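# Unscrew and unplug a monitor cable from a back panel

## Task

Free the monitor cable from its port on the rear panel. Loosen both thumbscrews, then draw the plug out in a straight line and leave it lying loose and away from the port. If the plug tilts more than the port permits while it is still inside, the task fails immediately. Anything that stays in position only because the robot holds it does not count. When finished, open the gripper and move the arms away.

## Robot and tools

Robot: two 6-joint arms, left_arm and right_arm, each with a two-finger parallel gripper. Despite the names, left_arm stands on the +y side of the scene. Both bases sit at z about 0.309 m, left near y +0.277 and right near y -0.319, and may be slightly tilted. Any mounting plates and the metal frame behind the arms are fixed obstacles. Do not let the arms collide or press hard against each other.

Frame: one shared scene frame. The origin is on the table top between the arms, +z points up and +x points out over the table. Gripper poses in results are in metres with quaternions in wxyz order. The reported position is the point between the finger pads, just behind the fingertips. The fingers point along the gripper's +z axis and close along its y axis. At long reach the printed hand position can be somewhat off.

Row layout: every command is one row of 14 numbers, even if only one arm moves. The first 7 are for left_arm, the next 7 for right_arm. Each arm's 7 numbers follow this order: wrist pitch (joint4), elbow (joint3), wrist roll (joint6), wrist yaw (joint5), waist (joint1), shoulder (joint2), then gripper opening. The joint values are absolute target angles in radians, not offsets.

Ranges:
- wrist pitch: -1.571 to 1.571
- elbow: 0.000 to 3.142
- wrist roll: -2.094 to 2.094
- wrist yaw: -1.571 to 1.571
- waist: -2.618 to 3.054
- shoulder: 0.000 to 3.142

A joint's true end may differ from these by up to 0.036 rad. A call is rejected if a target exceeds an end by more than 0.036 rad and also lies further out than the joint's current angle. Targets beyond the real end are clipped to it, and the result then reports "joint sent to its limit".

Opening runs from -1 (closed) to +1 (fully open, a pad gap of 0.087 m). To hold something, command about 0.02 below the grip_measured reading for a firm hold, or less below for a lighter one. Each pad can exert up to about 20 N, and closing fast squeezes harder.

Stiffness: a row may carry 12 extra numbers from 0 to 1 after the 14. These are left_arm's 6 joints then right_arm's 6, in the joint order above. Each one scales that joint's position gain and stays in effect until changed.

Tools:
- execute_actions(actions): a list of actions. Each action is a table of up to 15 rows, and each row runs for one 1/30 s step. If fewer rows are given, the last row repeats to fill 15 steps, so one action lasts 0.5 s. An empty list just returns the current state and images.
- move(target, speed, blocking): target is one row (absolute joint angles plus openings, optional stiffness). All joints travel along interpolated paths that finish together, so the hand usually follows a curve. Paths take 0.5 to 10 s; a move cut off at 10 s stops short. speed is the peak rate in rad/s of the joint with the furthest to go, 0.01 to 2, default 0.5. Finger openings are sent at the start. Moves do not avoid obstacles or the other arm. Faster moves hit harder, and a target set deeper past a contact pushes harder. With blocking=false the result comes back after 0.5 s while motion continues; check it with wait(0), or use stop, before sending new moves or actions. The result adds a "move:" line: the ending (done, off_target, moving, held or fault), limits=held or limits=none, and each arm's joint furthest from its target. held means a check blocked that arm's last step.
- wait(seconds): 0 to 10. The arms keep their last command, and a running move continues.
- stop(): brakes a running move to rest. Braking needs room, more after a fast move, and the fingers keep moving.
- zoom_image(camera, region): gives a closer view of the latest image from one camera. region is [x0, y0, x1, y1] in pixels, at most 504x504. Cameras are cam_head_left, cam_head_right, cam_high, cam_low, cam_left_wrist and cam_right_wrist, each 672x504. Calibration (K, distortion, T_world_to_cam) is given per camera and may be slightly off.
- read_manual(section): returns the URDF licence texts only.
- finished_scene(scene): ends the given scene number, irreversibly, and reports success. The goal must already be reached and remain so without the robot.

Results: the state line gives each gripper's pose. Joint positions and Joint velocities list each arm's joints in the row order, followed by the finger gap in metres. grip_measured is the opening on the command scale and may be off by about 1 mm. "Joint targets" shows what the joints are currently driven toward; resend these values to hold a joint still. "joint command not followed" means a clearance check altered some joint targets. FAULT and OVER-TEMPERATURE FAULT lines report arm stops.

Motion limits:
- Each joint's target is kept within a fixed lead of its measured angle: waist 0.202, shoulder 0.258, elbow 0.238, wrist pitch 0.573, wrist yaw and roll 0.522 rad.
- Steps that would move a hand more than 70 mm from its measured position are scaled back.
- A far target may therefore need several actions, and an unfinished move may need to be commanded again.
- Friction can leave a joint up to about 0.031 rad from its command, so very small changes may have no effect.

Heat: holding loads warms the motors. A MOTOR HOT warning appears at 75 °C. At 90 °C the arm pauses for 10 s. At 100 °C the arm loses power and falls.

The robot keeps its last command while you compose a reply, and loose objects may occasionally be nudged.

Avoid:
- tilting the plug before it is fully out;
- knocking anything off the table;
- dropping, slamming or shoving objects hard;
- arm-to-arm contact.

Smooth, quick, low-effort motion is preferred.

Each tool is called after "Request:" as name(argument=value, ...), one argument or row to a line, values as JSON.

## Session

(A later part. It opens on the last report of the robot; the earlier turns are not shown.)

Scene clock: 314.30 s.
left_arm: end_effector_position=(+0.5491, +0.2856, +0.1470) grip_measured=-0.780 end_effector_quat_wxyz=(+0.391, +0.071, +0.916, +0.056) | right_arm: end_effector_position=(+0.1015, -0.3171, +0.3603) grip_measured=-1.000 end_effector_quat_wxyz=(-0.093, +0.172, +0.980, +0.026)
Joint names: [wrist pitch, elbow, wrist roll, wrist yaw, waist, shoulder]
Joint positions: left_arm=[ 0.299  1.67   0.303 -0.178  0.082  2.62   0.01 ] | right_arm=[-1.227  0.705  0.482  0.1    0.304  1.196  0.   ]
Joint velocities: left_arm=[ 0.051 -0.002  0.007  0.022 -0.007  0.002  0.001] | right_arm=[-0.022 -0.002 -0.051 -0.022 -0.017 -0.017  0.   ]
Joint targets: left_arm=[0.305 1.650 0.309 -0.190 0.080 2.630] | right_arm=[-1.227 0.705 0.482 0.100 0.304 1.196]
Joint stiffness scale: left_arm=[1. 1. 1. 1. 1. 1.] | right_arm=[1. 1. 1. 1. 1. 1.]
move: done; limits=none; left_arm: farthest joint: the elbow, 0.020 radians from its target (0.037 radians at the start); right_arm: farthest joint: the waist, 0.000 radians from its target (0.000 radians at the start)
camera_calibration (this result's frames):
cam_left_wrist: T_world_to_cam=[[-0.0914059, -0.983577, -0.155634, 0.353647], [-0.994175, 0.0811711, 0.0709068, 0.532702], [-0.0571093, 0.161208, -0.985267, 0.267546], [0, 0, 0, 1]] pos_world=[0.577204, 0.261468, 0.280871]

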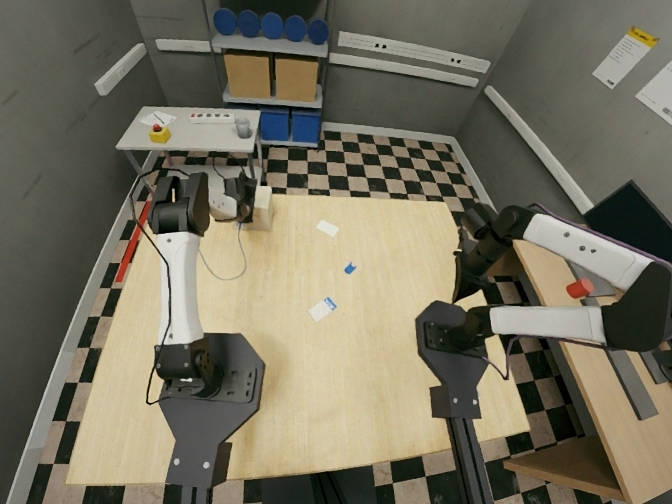

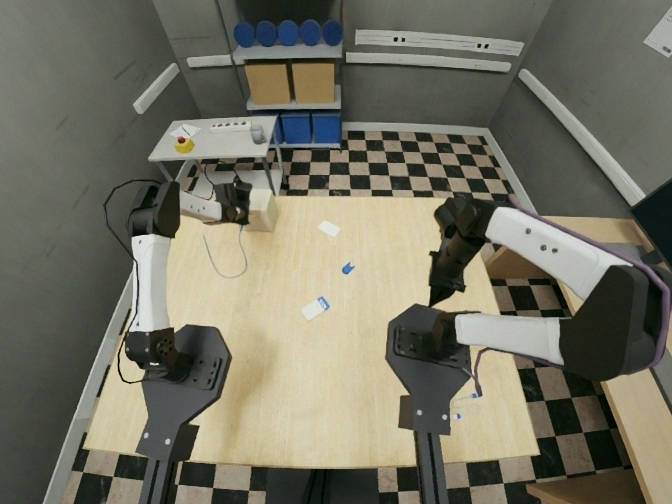

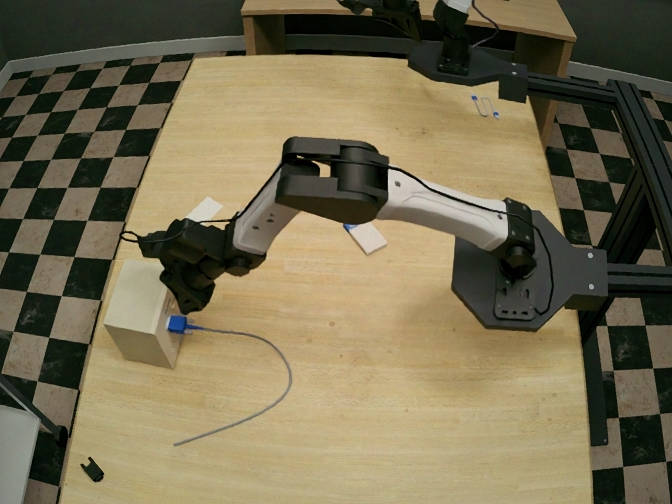

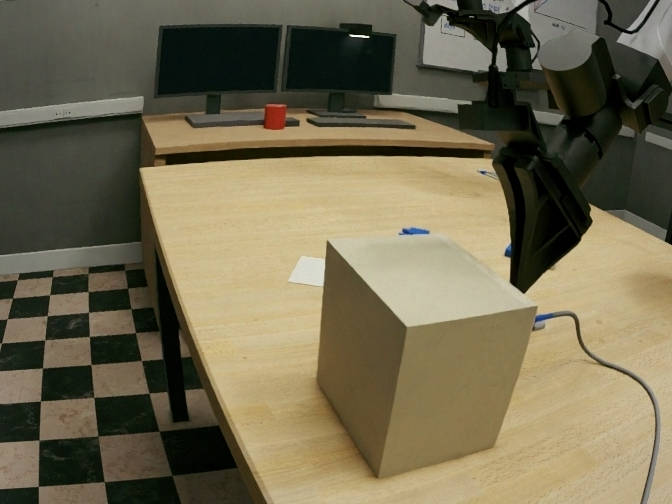

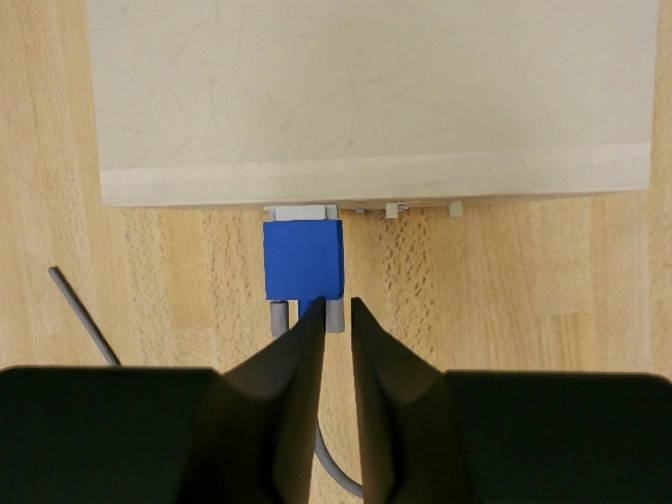

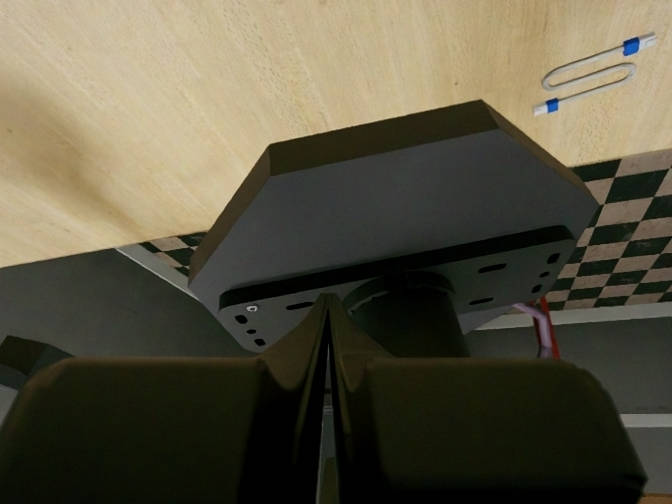

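Request:
move(
  target=[0.575,1.745,0.667,-0.641,-0.061,2.838,-0.77,-1.227,0.705,0.482,0.1,0.304,1.196,-1],
  speed=0.4,
)

Request:
execute_actions(
  actions=[
    [[0.578,1.748,0.667,-0.63,-0.055,2.838,-0.77,-1.227,0.705,0.482,0.1,0.304,1.196,-1]],
    [[0.582,1.752,0.672,-0.61,-0.036,2.848,-0.77,-1.227,0.705,0.482,0.1,0.304,1.196,-1]],
  ],
)

Scene clock: 318.30 s.
left_arm: end_effector_position=(+0.5413, +0.2790, +0.1247) grip_measured=-0.770 end_effector_quat_wxyz=(+0.368, +0.167, +0.866, +0.294) | right_arm: end_effector_position=(+0.1015, -0.3171, +0.3603) grip_measured=-1.000 end_effector_quat_wxyz=(-0.093, +0.172, +0.980, +0.026)
Joint names: [wrist pitch, elbow, wrist roll, wrist yaw, waist, shoulder]
Joint positions: left_arm=[ 0.569  1.728  0.66  -0.63  -0.057  2.822  0.01 ] | right_arm=[-1.227  0.705  0.482  0.1    0.304  1.196  0.   ]
Joint velocities: left_arm=[ 0.022  0.007 -0.081  0.051 -0.017  0.007  0.001] | right_arm=[ 0.037 -0.007  0.081 -0.022  0.002 -0.002  0.   ]
Joint targets: left_arm=[0.575 1.745 0.667 -0.641 -0.061 2.838] | right_arm=[-1.227 0.705 0.482 0.100 0.304 1.196]
Joint stiffness scale: left_arm=[1. 1. 1. 1. 1. 1.] | right_arm=[1. 1. 1. 1. 1. 1.]
move: done; limits=none; left_arm: farthest joint: the elbow, 0.017 radians from its target (0.075 radians at the start); right_arm: farthest joint: the waist, 0.000 radians from its target (0.000 radians at the start)
camera_calibration (this result's frames):
cam_left_wrist: T_world_to_cam=[[-0.0770796, -0.773343, -0.629284, 0.335602], [-0.996206, 0.0341554, 0.0800485, 0.540133], [-0.0404115, 0.633067, -0.773042, 0.0791365], [0, 0, 0, 1]] pos_world=[0.56715, 0.190988, 0.229128]

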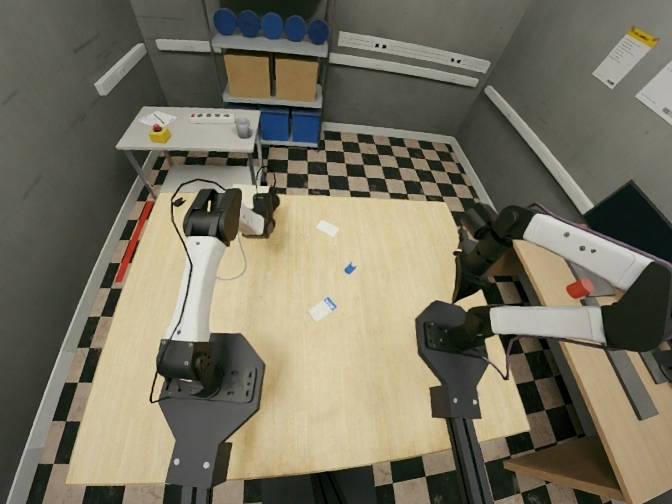

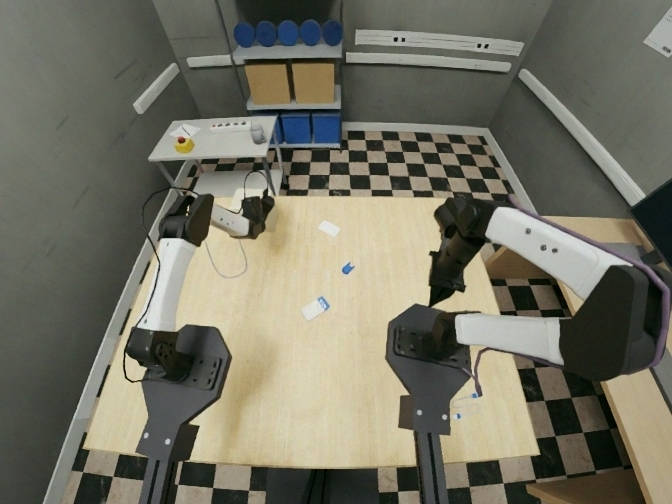

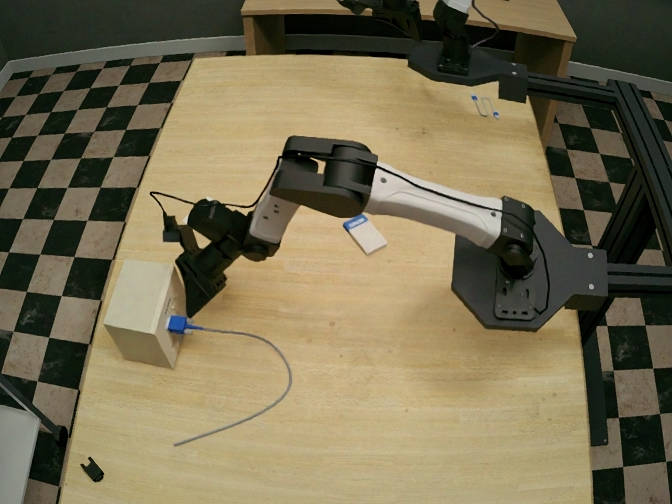

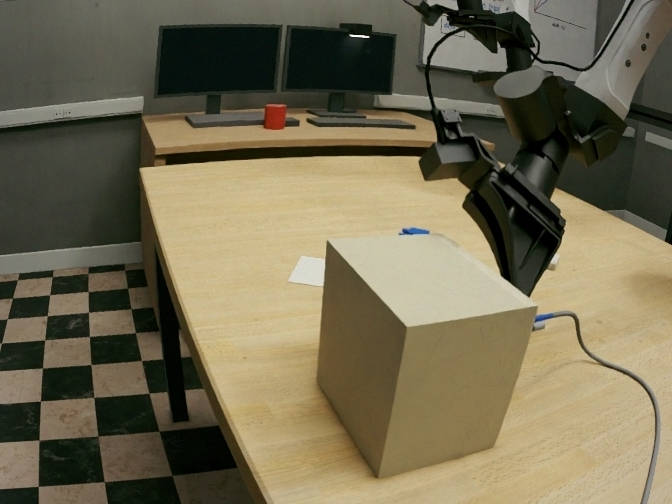

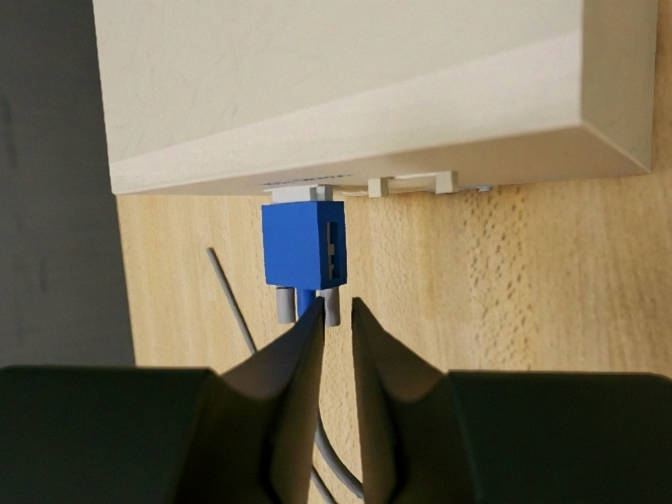

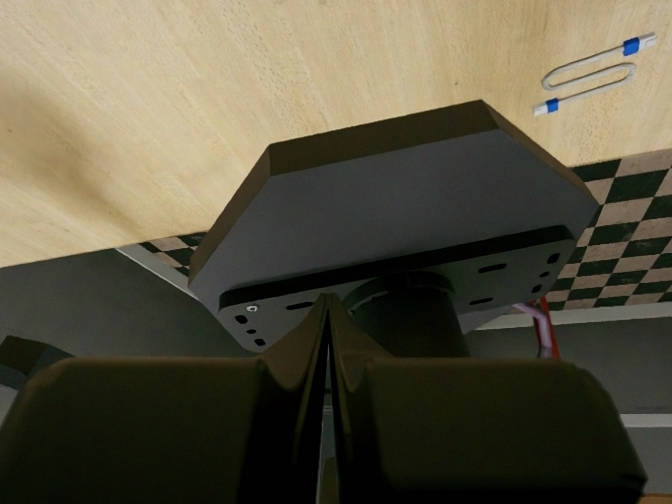

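Scene clock: 319.30 s.
left_arm: end_effector_position=(+0.5441, +0.2853, +0.1242) grip_measured=-0.770 end_effector_quat_wxyz=(+0.371, +0.163, +0.866, +0.295) | right_arm: end_effector_position=(+0.1015, -0.3171, +0.3603) grip_measured=-1.000 end_effector_quat_wxyz=(-0.093, +0.172, +0.980, +0.026)
Joint names: [wrist pitch, elbow, wrist roll, wrist yaw, waist, shoulder]
Joint positions: left_arm=[ 0.576  1.737  0.665 -0.622 -0.044  2.827  0.01 ] | right_arm=[-1.227  0.705  0.482  0.1    0.304  1.196  0.   ]
Joint velocities: left_arm=[ 0.007 -0.002 -0.007 -0.007  0.002  0.002 -0.   ] | right_arm=[-0.007 -0.022  0.037 -0.037 -0.012 -0.002  0.   ]
Joint targets: left_arm=[0.582 1.752 0.672 -0.610 -0.036 2.848] | right_arm=[-1.227 0.705 0.482 0.100 0.304 1.196]
Joint stiffness scale: left_arm=[1. 1. 1. 1. 1. 1.] | right_arm=[1. 1. 1. 1. 1. 1.]
camera_calibration (this result's frames):
cam_left_wrist: T_world_to_cam=[[-0.0688161, -0.77433, -0.629028, 0.336065], [-0.996902, 0.0293023, 0.0729908, 0.54541], [-0.038087, 0.632103, -0.773948, 0.0739368], [0, 0, 0, 1]] pos_world=[0.569663, 0.197508, 0.228808]

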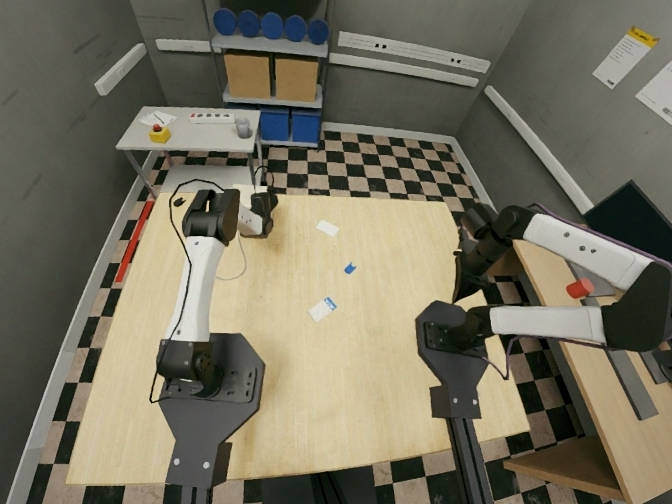

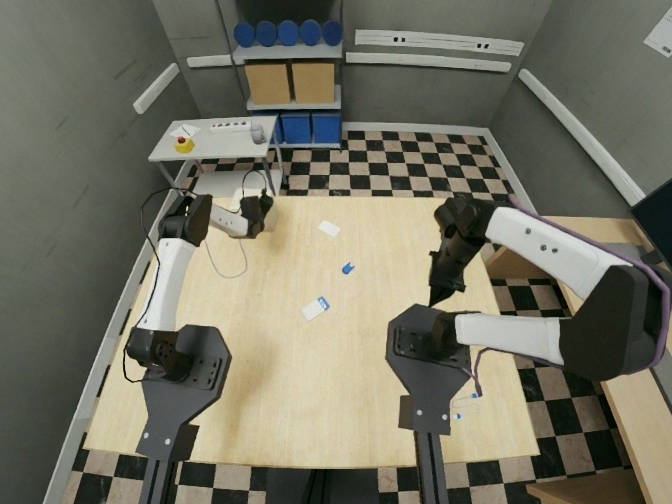

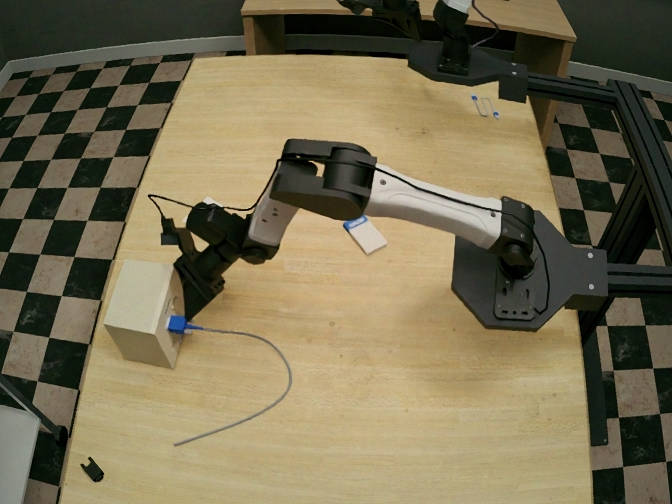

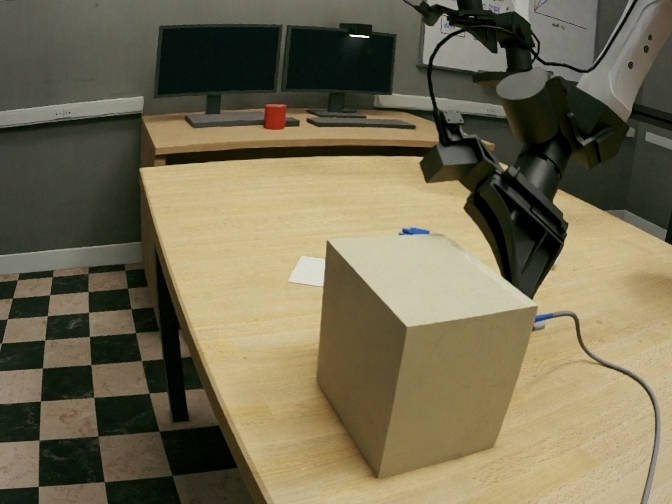

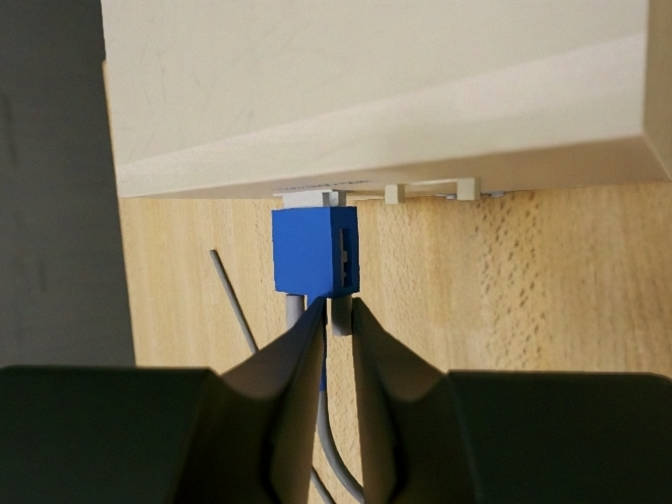

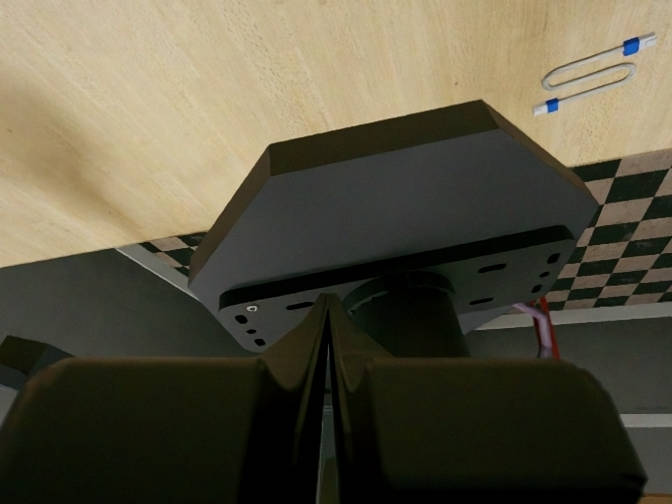

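Request:
execute_actions(
  actions=[
    [[0.583,1.752,0.674,-0.601,-0.034,2.856,-0.77,-1.227,0.705,0.482,0.1,0.304,1.196,-1]],
    [[0.585,1.752,0.676,-0.603,-0.025,2.863,-0.78,-1.227,0.705,0.482,0.1,0.304,1.196,-1]],
    [[0.575,1.725,0.668,-0.606,-0.03,2.842,-0.83,-1.227,0.705,0.482,0.1,0.304,1.196,-1],[0.575,1.725,0.668,-0.606,-0.03,2.842,-0.83,-1.227,0.705,0.482,0.1,0.304,1.196,-1],[0.575,1.725,0.668,-0.606,-0.03,2.842,-0.85,-1.227,0.705,0.482,0.1,0.304,1.196,-1],[0.57,1.72,0.666,-0.603,-0.028,2.838,-0.9,-1.227,0.705,0.482,0.1,0.304,1.196,-1]],
    [[0.4856,1.692,0.5578,-0.5049,0.0054,2.7795,-0.9,-1.227,0.705,0.482,0.1,0.304,1.196,-1]],
  ],
)

Scene clock: 321.83 s.
left_arm: end_effector_position=(+0.5415, +0.2906, +0.1176) grip_measured=-0.842 end_effector_quat_wxyz=(+0.372, +0.142, +0.885, +0.240) | right_arm: end_effector_position=(+0.1015, -0.3171, +0.3603) grip_measured=-1.000 end_effector_quat_wxyz=(-0.093, +0.172, +0.980, +0.026)
Joint names: [wrist pitch, elbow, wrist roll, wrist yaw, waist, shoulder]
Joint positions: left_arm=[ 0.507  1.71   0.565 -0.521 -0.006  2.787  0.007] | right_arm=[-1.227  0.705  0.482  0.1    0.304  1.196  0.   ]
Joint velocities: left_arm=[-0.022 -0.007  0.022 -0.022 -0.002 -0.002 -0.   ] | right_arm=[-0.022  0.012  0.125 -0.007 -0.002  0.002  0.   ]
Joint targets: left_arm=[0.485 1.692 0.558 -0.505 0.005 2.779] | right_arm=[-1.227 0.705 0.482 0.100 0.304 1.196]
Joint stiffness scale: left_arm=[1. 1. 1. 1. 1. 1.] | right_arm=[1. 1. 1. 1. 1. 1.]
camera_calibration (this result's frames):
cam_left_wrist: T_world_to_cam=[[-0.0763173, -0.845559, -0.5284, 0.348829], [-0.995595, 0.0356771, 0.0867034, 0.53897], [-0.0544611, 0.532689, -0.844557, 0.111416], [0, 0, 0, 1]] pos_world=[0.569285, 0.216376, 0.231688]

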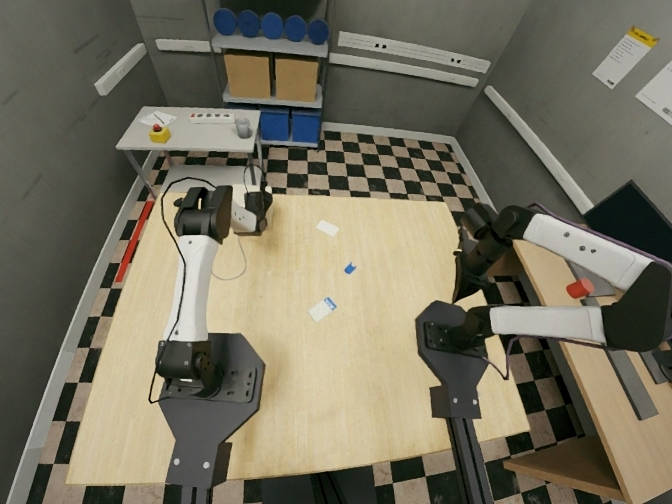

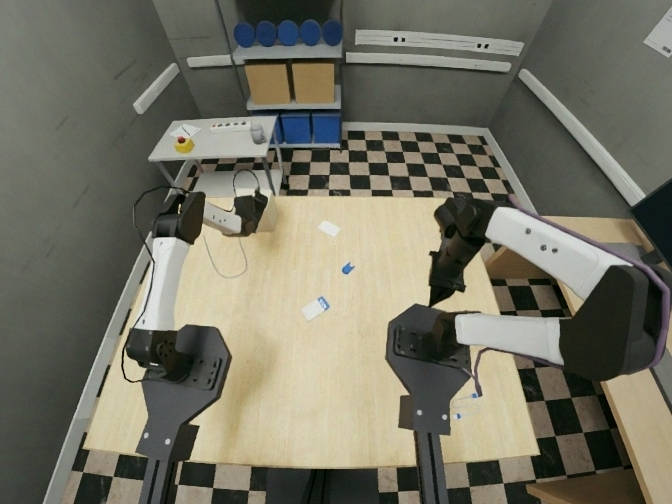

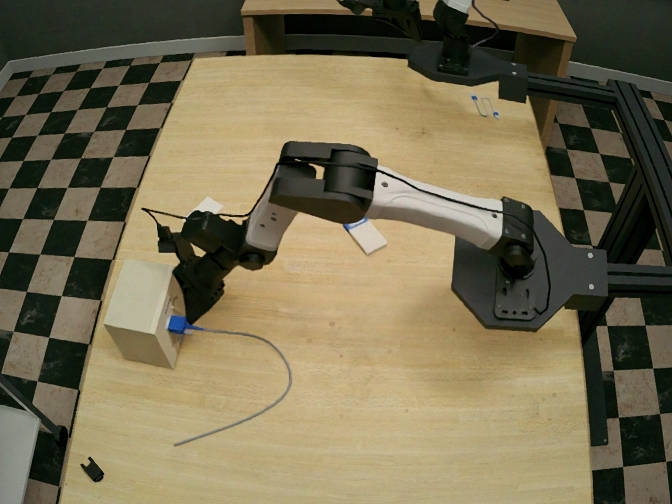

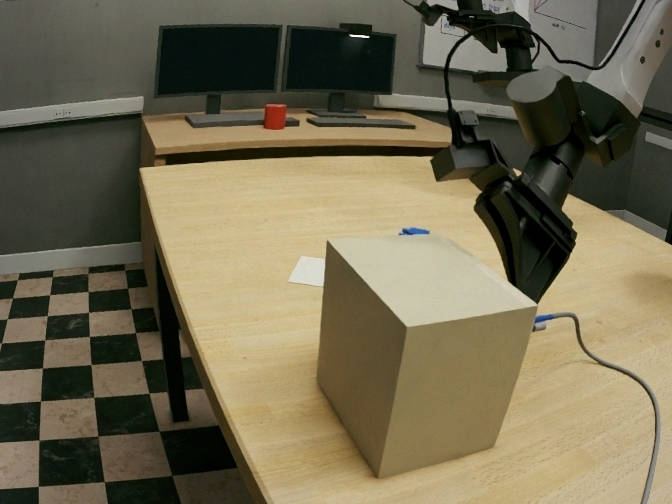

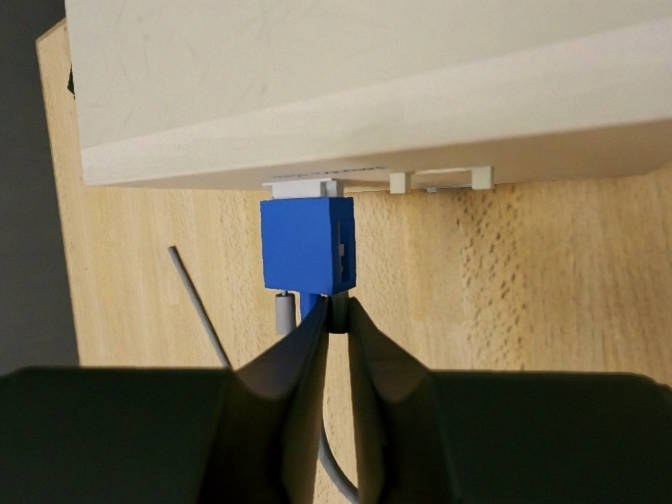

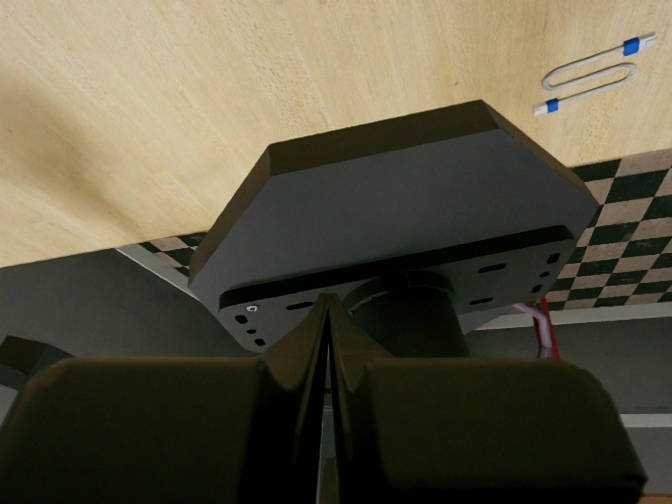

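Request:
execute_actions(
  actions=[
    [[0.413,1.676,0.4625,-0.397,0.038,2.734,-0.9,-1.23,0.7,0.48,0.1,0.3,1.2,-1]],
    [[0.35,1.678,0.378,-0.2835,0.0737,2.6995,-0.9,-1.23,0.7,0.48,0.1,0.3,1.2,-1]],
    [[0.291,1.703,0.305,-0.164,0.1126,2.68,-0.9,-1.23,0.7,0.48,0.1,0.3,1.2,-1]],
    [[0.309,1.705,0.313,-0.185,0.098,2.70,-0.8,-1.23,0.7,0.48,0.1,0.3,1.2,-1],[0.309,1.705,0.313,-0.185,0.098,2.70,-0.8,-1.23,0.7,0.48,0.1,0.3,1.2,-1],[0.309,1.705,0.313,-0.185,0.098,2.70,-0.8,-1.23,0.7,0.48,0.1,0.3,1.2,-1],[0.309,1.705,0.313,-0.185,0.098,2.70,-0.8,-1.23,0.7,0.48,0.1,0.3,1.2,-1],[0.327,1.705,0.339,-0.231,0.08,2.715,-0.8,-1.23,0.7,0.48,0.1,0.3,1.2,-1],[0.327,1.705,0.339,-0.231,0.08,2.715,-0.8,-1.23,0.7,0.48,0.1,0.3,1.2,-1],[0.344,1.705,0.364,-0.271,0.067,2.722,-0.8,-1.23,0.7,0.48,0.1,0.3,1.2,-1],[0.344,1.705,0.364,-0.271,0.067,2.722,-0.8,-1.23,0.7,0.48,0.1,0.3,1.2,-1],[0.365,1.705,0.389,-0.31,0.055,2.73,-0.8,-1.23,0.7,0.48,0.1,0.3,1.2,-1],[0.365,1.705,0.389,-0.31,0.055,2.73,-0.8,-1.23,0.7,0.48,0.1,0.3,1.2,-1],[0.387,1.708,0.416,-0.349,0.042,2.739,-0.8,-1.23,0.7,0.48,0.1,0.3,1.2,-1],[0.387,1.708,0.416,-0.349,0.042,2.739,-0.8,-1.23,0.7,0.48,0.1,0.3,1.2,-1],[0.41,1.712,0.444,-0.387,0.03,2.75,-0.8,-1.23,0.7,0.48,0.1,0.3,1.2,-1],[0.41,1.712,0.444,-0.387,0.03,2.75,-0.8,-1.23,0.7,0.48,0.1,0.3,1.2,-1],[0.432,1.716,0.474,-0.424,0.019,2.762,-0.8,-1.23,0.7,0.48,0.1,0.3,1.2,-1]],
    [[0.458,1.719,0.505,-0.463,0.006,2.775,-0.8,-1.23,0.7,0.48,0.1,0.3,1.2,-1],[0.458,1.719,0.505,-0.463,0.006,2.775,-0.8,-1.23,0.7,0.48,0.1,0.3,1.2,-1],[0.482,1.724,0.537,-0.499,-0.005,2.789,-0.8,-1.23,0.7,0.48,0.1,0.3,1.2,-1],[0.482,1.724,0.537,-0.499,-0.005,2.789,-0.8,-1.23,0.7,0.48,0.1,0.3,1.2,-1],[0.508,1.731,0.57,-0.534,-0.016,2.806,-0.8,-1.23,0.7,0.48,0.1,0.3,1.2,-1],[0.508,1.731,0.57,-0.534,-0.016,2.806,-0.8,-1.23,0.7,0.48,0.1,0.3,1.2,-1],[0.534,1.738,0.604,-0.569,-0.026,2.823,-0.8,-1.23,0.7,0.48,0.1,0.3,1.2,-1],[0.534,1.738,0.604,-0.569,-0.026,2.823,-0.8,-1.23,0.7,0.48,0.1,0.3,1.2,-1],[0.562,1.746,0.64,-0.601,-0.035,2.842,-0.8,-1.23,0.7,0.48,0.1,0.3,1.2,-1],[0.562,1.746,0.64,-0.601,-0.035,2.842,-0.8,-1.23,0.7,0.48,0.1,0.3,1.2,-1],[0.588,1.752,0.678,-0.627,-0.042,2.861,-0.8,-1.23,0.7,0.48,0.1,0.3,1.2,-1]],
  ],
)

Scene clock: 326.03 s.
left_arm: end_effector_position=(+0.5415, +0.2899, +0.1152) grip_measured=-0.800 end_effector_quat_wxyz=(+0.368, +0.154, +0.871, +0.286) | right_arm: end_effector_position=(+0.1015, -0.3171, +0.3603) grip_measured=-1.000 end_effector_quat_wxyz=(-0.093, +0.172, +0.980, +0.026)
Joint names: [wrist pitch, elbow, wrist roll, wrist yaw, waist, shoulder]
Joint positions: left_arm=[ 0.57   1.739  0.639 -0.605 -0.03   2.838  0.009] | right_arm=[-1.227  0.705  0.482  0.1    0.304  1.196  0.   ]
Joint velocities: left_arm=[ 0.081  0.012  0.125 -0.198 -0.037  0.061  0.   ] | right_arm=[-0.007 -0.022  0.022 -0.037  0.002 -0.002  0.   ]
Joint targets: left_arm=[0.588 1.752 0.678 -0.627 -0.042 2.861] | right_arm=[-1.230 0.700 0.480 0.100 0.300 1.200]
Joint stiffness scale: left_arm=[1. 1. 1. 1. 1. 1.] | right_arm=[1. 1. 1. 1. 1. 1.]
camera_calibration (this result's frames):
cam_left_wrist: T_world_to_cam=[[-0.0630852, -0.790532, -0.609163, 0.333107], [-0.996728, 0.0190026, 0.0785614, 0.54549], [-0.0505296, 0.612126, -0.789144, 0.0782697], [0, 0, 0, 1]] pos_world=[0.568675, 0.205055, 0.221828]

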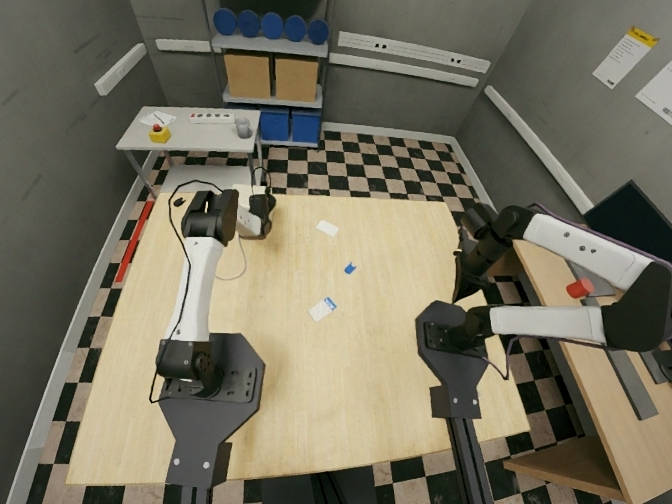

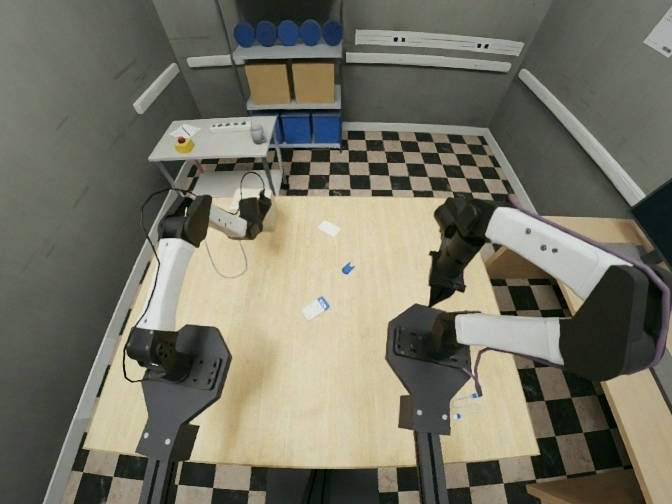

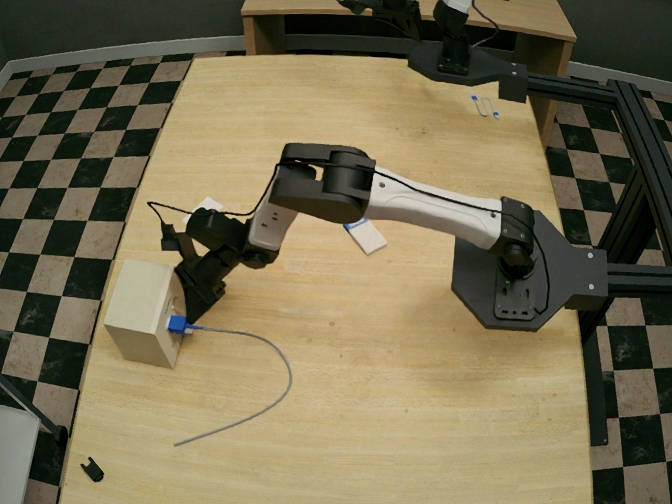

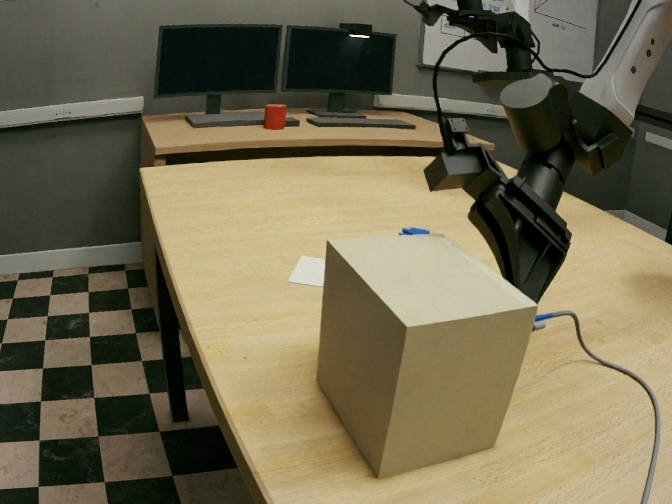

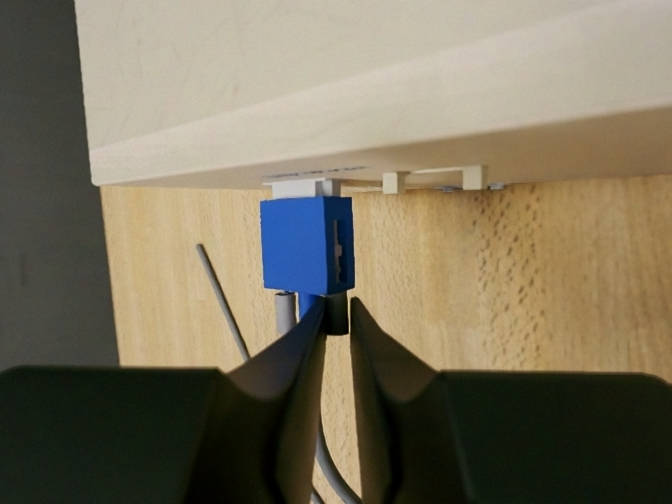

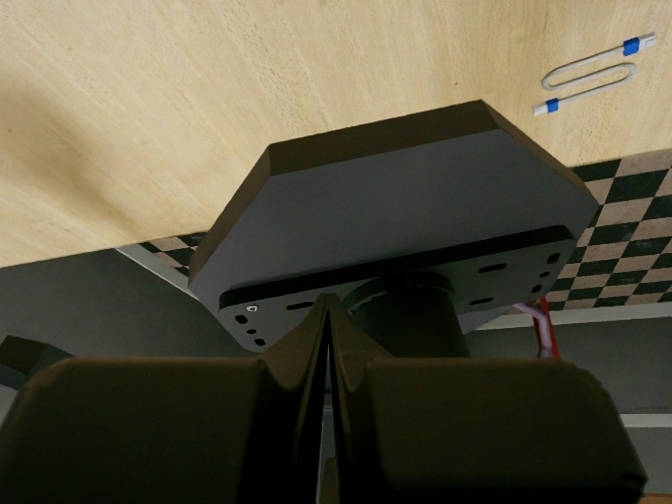

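Request:
execute_actions(
  actions=[
    [[0.575,1.725,0.668,-0.606,-0.03,2.842,-0.83,-1.23,0.7,0.48,0.1,0.3,1.2,-1],[0.575,1.725,0.668,-0.606,-0.03,2.842,-0.83,-1.23,0.7,0.48,0.1,0.3,1.2,-1],[0.575,1.725,0.668,-0.606,-0.03,2.842,-0.85,-1.23,0.7,0.48,0.1,0.3,1.2,-1],[0.57,1.72,0.666,-0.603,-0.028,2.838,-0.9,-1.23,0.7,0.48,0.1,0.3,1.2,-1]],
    [[0.486,1.692,0.558,-0.505,0.005,2.78,-0.9,-1.23,0.7,0.48,0.1,0.3,1.2,-1]],
    [[0.413,1.676,0.4625,-0.397,0.038,2.734,-0.9,-1.23,0.7,0.48,0.1,0.3,1.2,-1]],
    [[0.35,1.678,0.378,-0.2835,0.074,2.70,-0.9,-1.23,0.7,0.48,0.1,0.3,1.2,-1]],
    [[0.291,1.703,0.305,-0.164,0.113,2.68,-0.9,-1.23,0.7,0.48,0.1,0.3,1.2,-1]],
    [[0.309,1.705,0.313,-0.185,0.098,2.70,-0.8,-1.23,0.7,0.48,0.1,0.3,1.2,-1],[0.309,1.705,0.313,-0.185,0.098,2.70,-0.8,-1.23,0.7,0.48,0.1,0.3,1.2,-1],[0.309,1.705,0.313,-0.185,0.098,2.70,-0.8,-1.23,0.7,0.48,0.1,0.3,1.2,-1],[0.387,1.708,0.416,-0.349,0.042,2.739,-0.8,-1.23,0.7,0.48,0.1,0.3,1.2,-1]],
    [[0.482,1.724,0.537,-0.499,-0.005,2.789,-0.8,-1.23,0.7,0.48,0.1,0.3,1.2,-1]],
    [[0.588,1.752,0.678,-0.627,-0.042,2.861,-0.8,-1.23,0.7,0.48,0.1,0.3,1.2,-1]],
    [[0.575,1.725,0.668,-0.606,-0.03,2.842,-0.83,-1.23,0.7,0.48,0.1,0.3,1.2,-1],[0.575,1.725,0.668,-0.606,-0.03,2.842,-0.83,-1.23,0.7,0.48,0.1,0.3,1.2,-1],[0.575,1.725,0.668,-0.606,-0.03,2.842,-0.85,-1.23,0.7,0.48,0.1,0.3,1.2,-1],[0.57,1.72,0.666,-0.603,-0.028,2.838,-0.9,-1.23,0.7,0.48,0.1,0.3,1.2,-1]],
  ],
)

Scene clock: 331.73 s.
left_arm: end_effector_position=(+0.5412, +0.2910, +0.1143) grip_measured=-0.843 end_effector_quat_wxyz=(+0.368, +0.158, +0.869, +0.291) | right_arm: end_effector_position=(+0.1015, -0.3171, +0.3603) grip_measured=-1.000 end_effector_quat_wxyz=(-0.093, +0.172, +0.980, +0.026)
Joint names: [wrist pitch, elbow, wrist roll, wrist yaw, waist, shoulder]
Joint positions: left_arm=[ 0.582  1.739  0.654 -0.61  -0.029  2.844  0.007] | right_arm=[-1.227  0.705  0.482  0.1    0.304  1.196  0.   ]
Joint velocities: left_arm=[-0.037 -0.012  0.022  0.022 -0.012  0.007  0.   ] | right_arm=[0.007 0.002 0.022 0.022 0.007 0.007 0.   ]
Joint targets: left_arm=[0.570 1.720 0.666 -0.603 -0.028 2.838] | right_arm=[-1.230 0.700 0.480 0.100 0.300 1.200]
Joint stiffness scale: left_arm=[1. 1. 1. 1. 1. 1.] | right_arm=[1. 1. 1. 1. 1. 1.]
camera_calibration (this result's frames):
cam_left_wrist: T_world_to_cam=[[-0.0648859, -0.782706, -0.619001, 0.333275], [-0.996722, 0.020793, 0.078188, 0.544844], [-0.0483273, 0.622045, -0.781489, 0.0719566], [0, 0, 0, 1]] pos_world=[0.56816, 0.204767, 0.219931]

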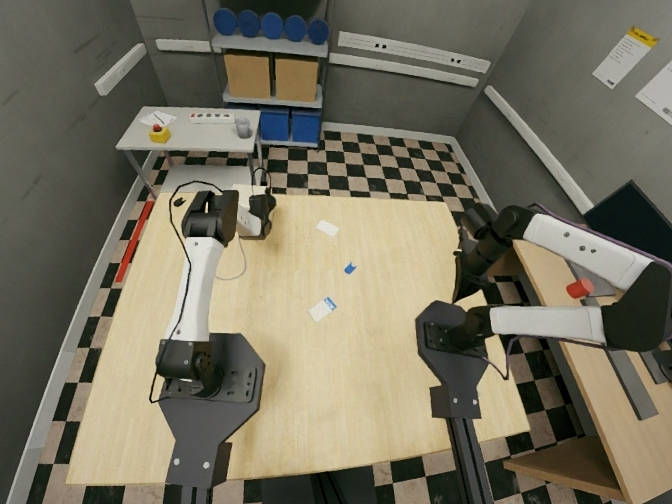

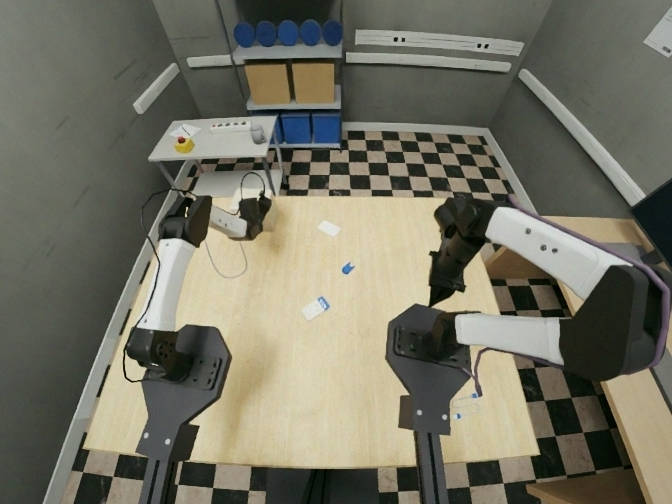

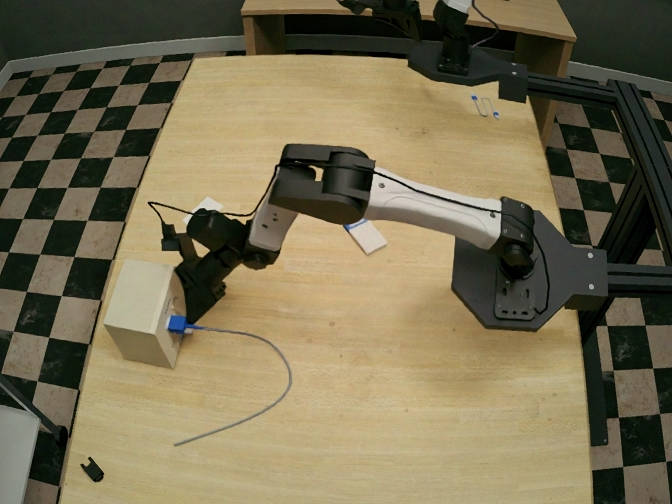

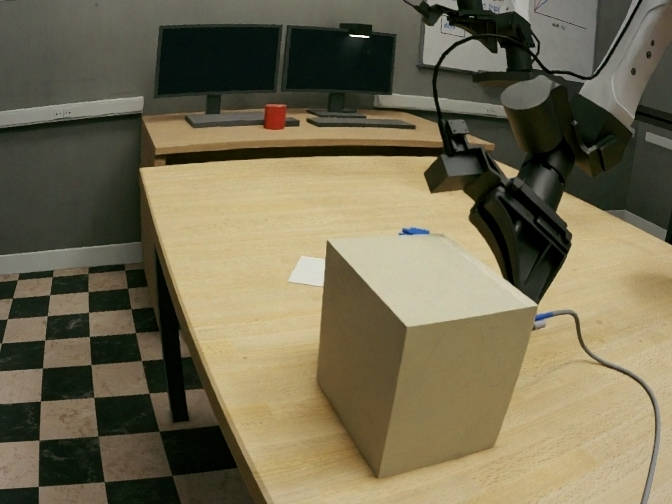

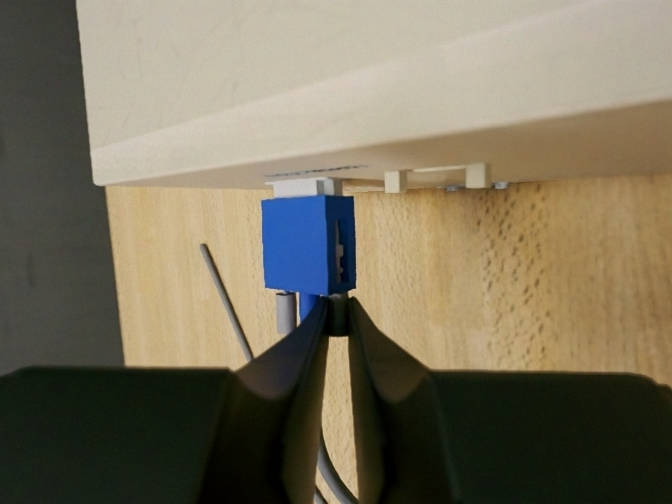

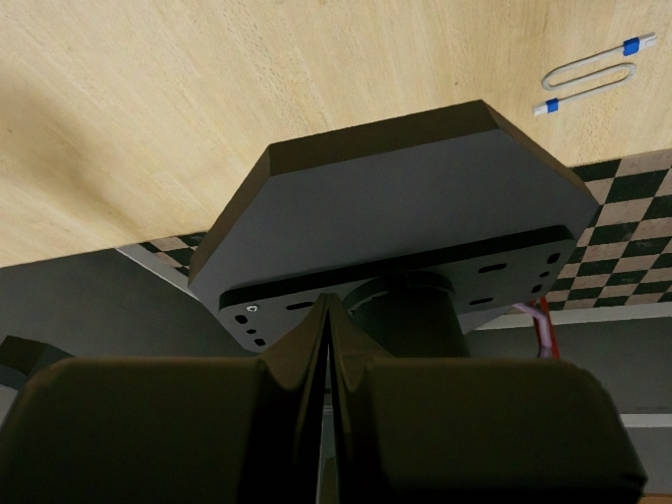

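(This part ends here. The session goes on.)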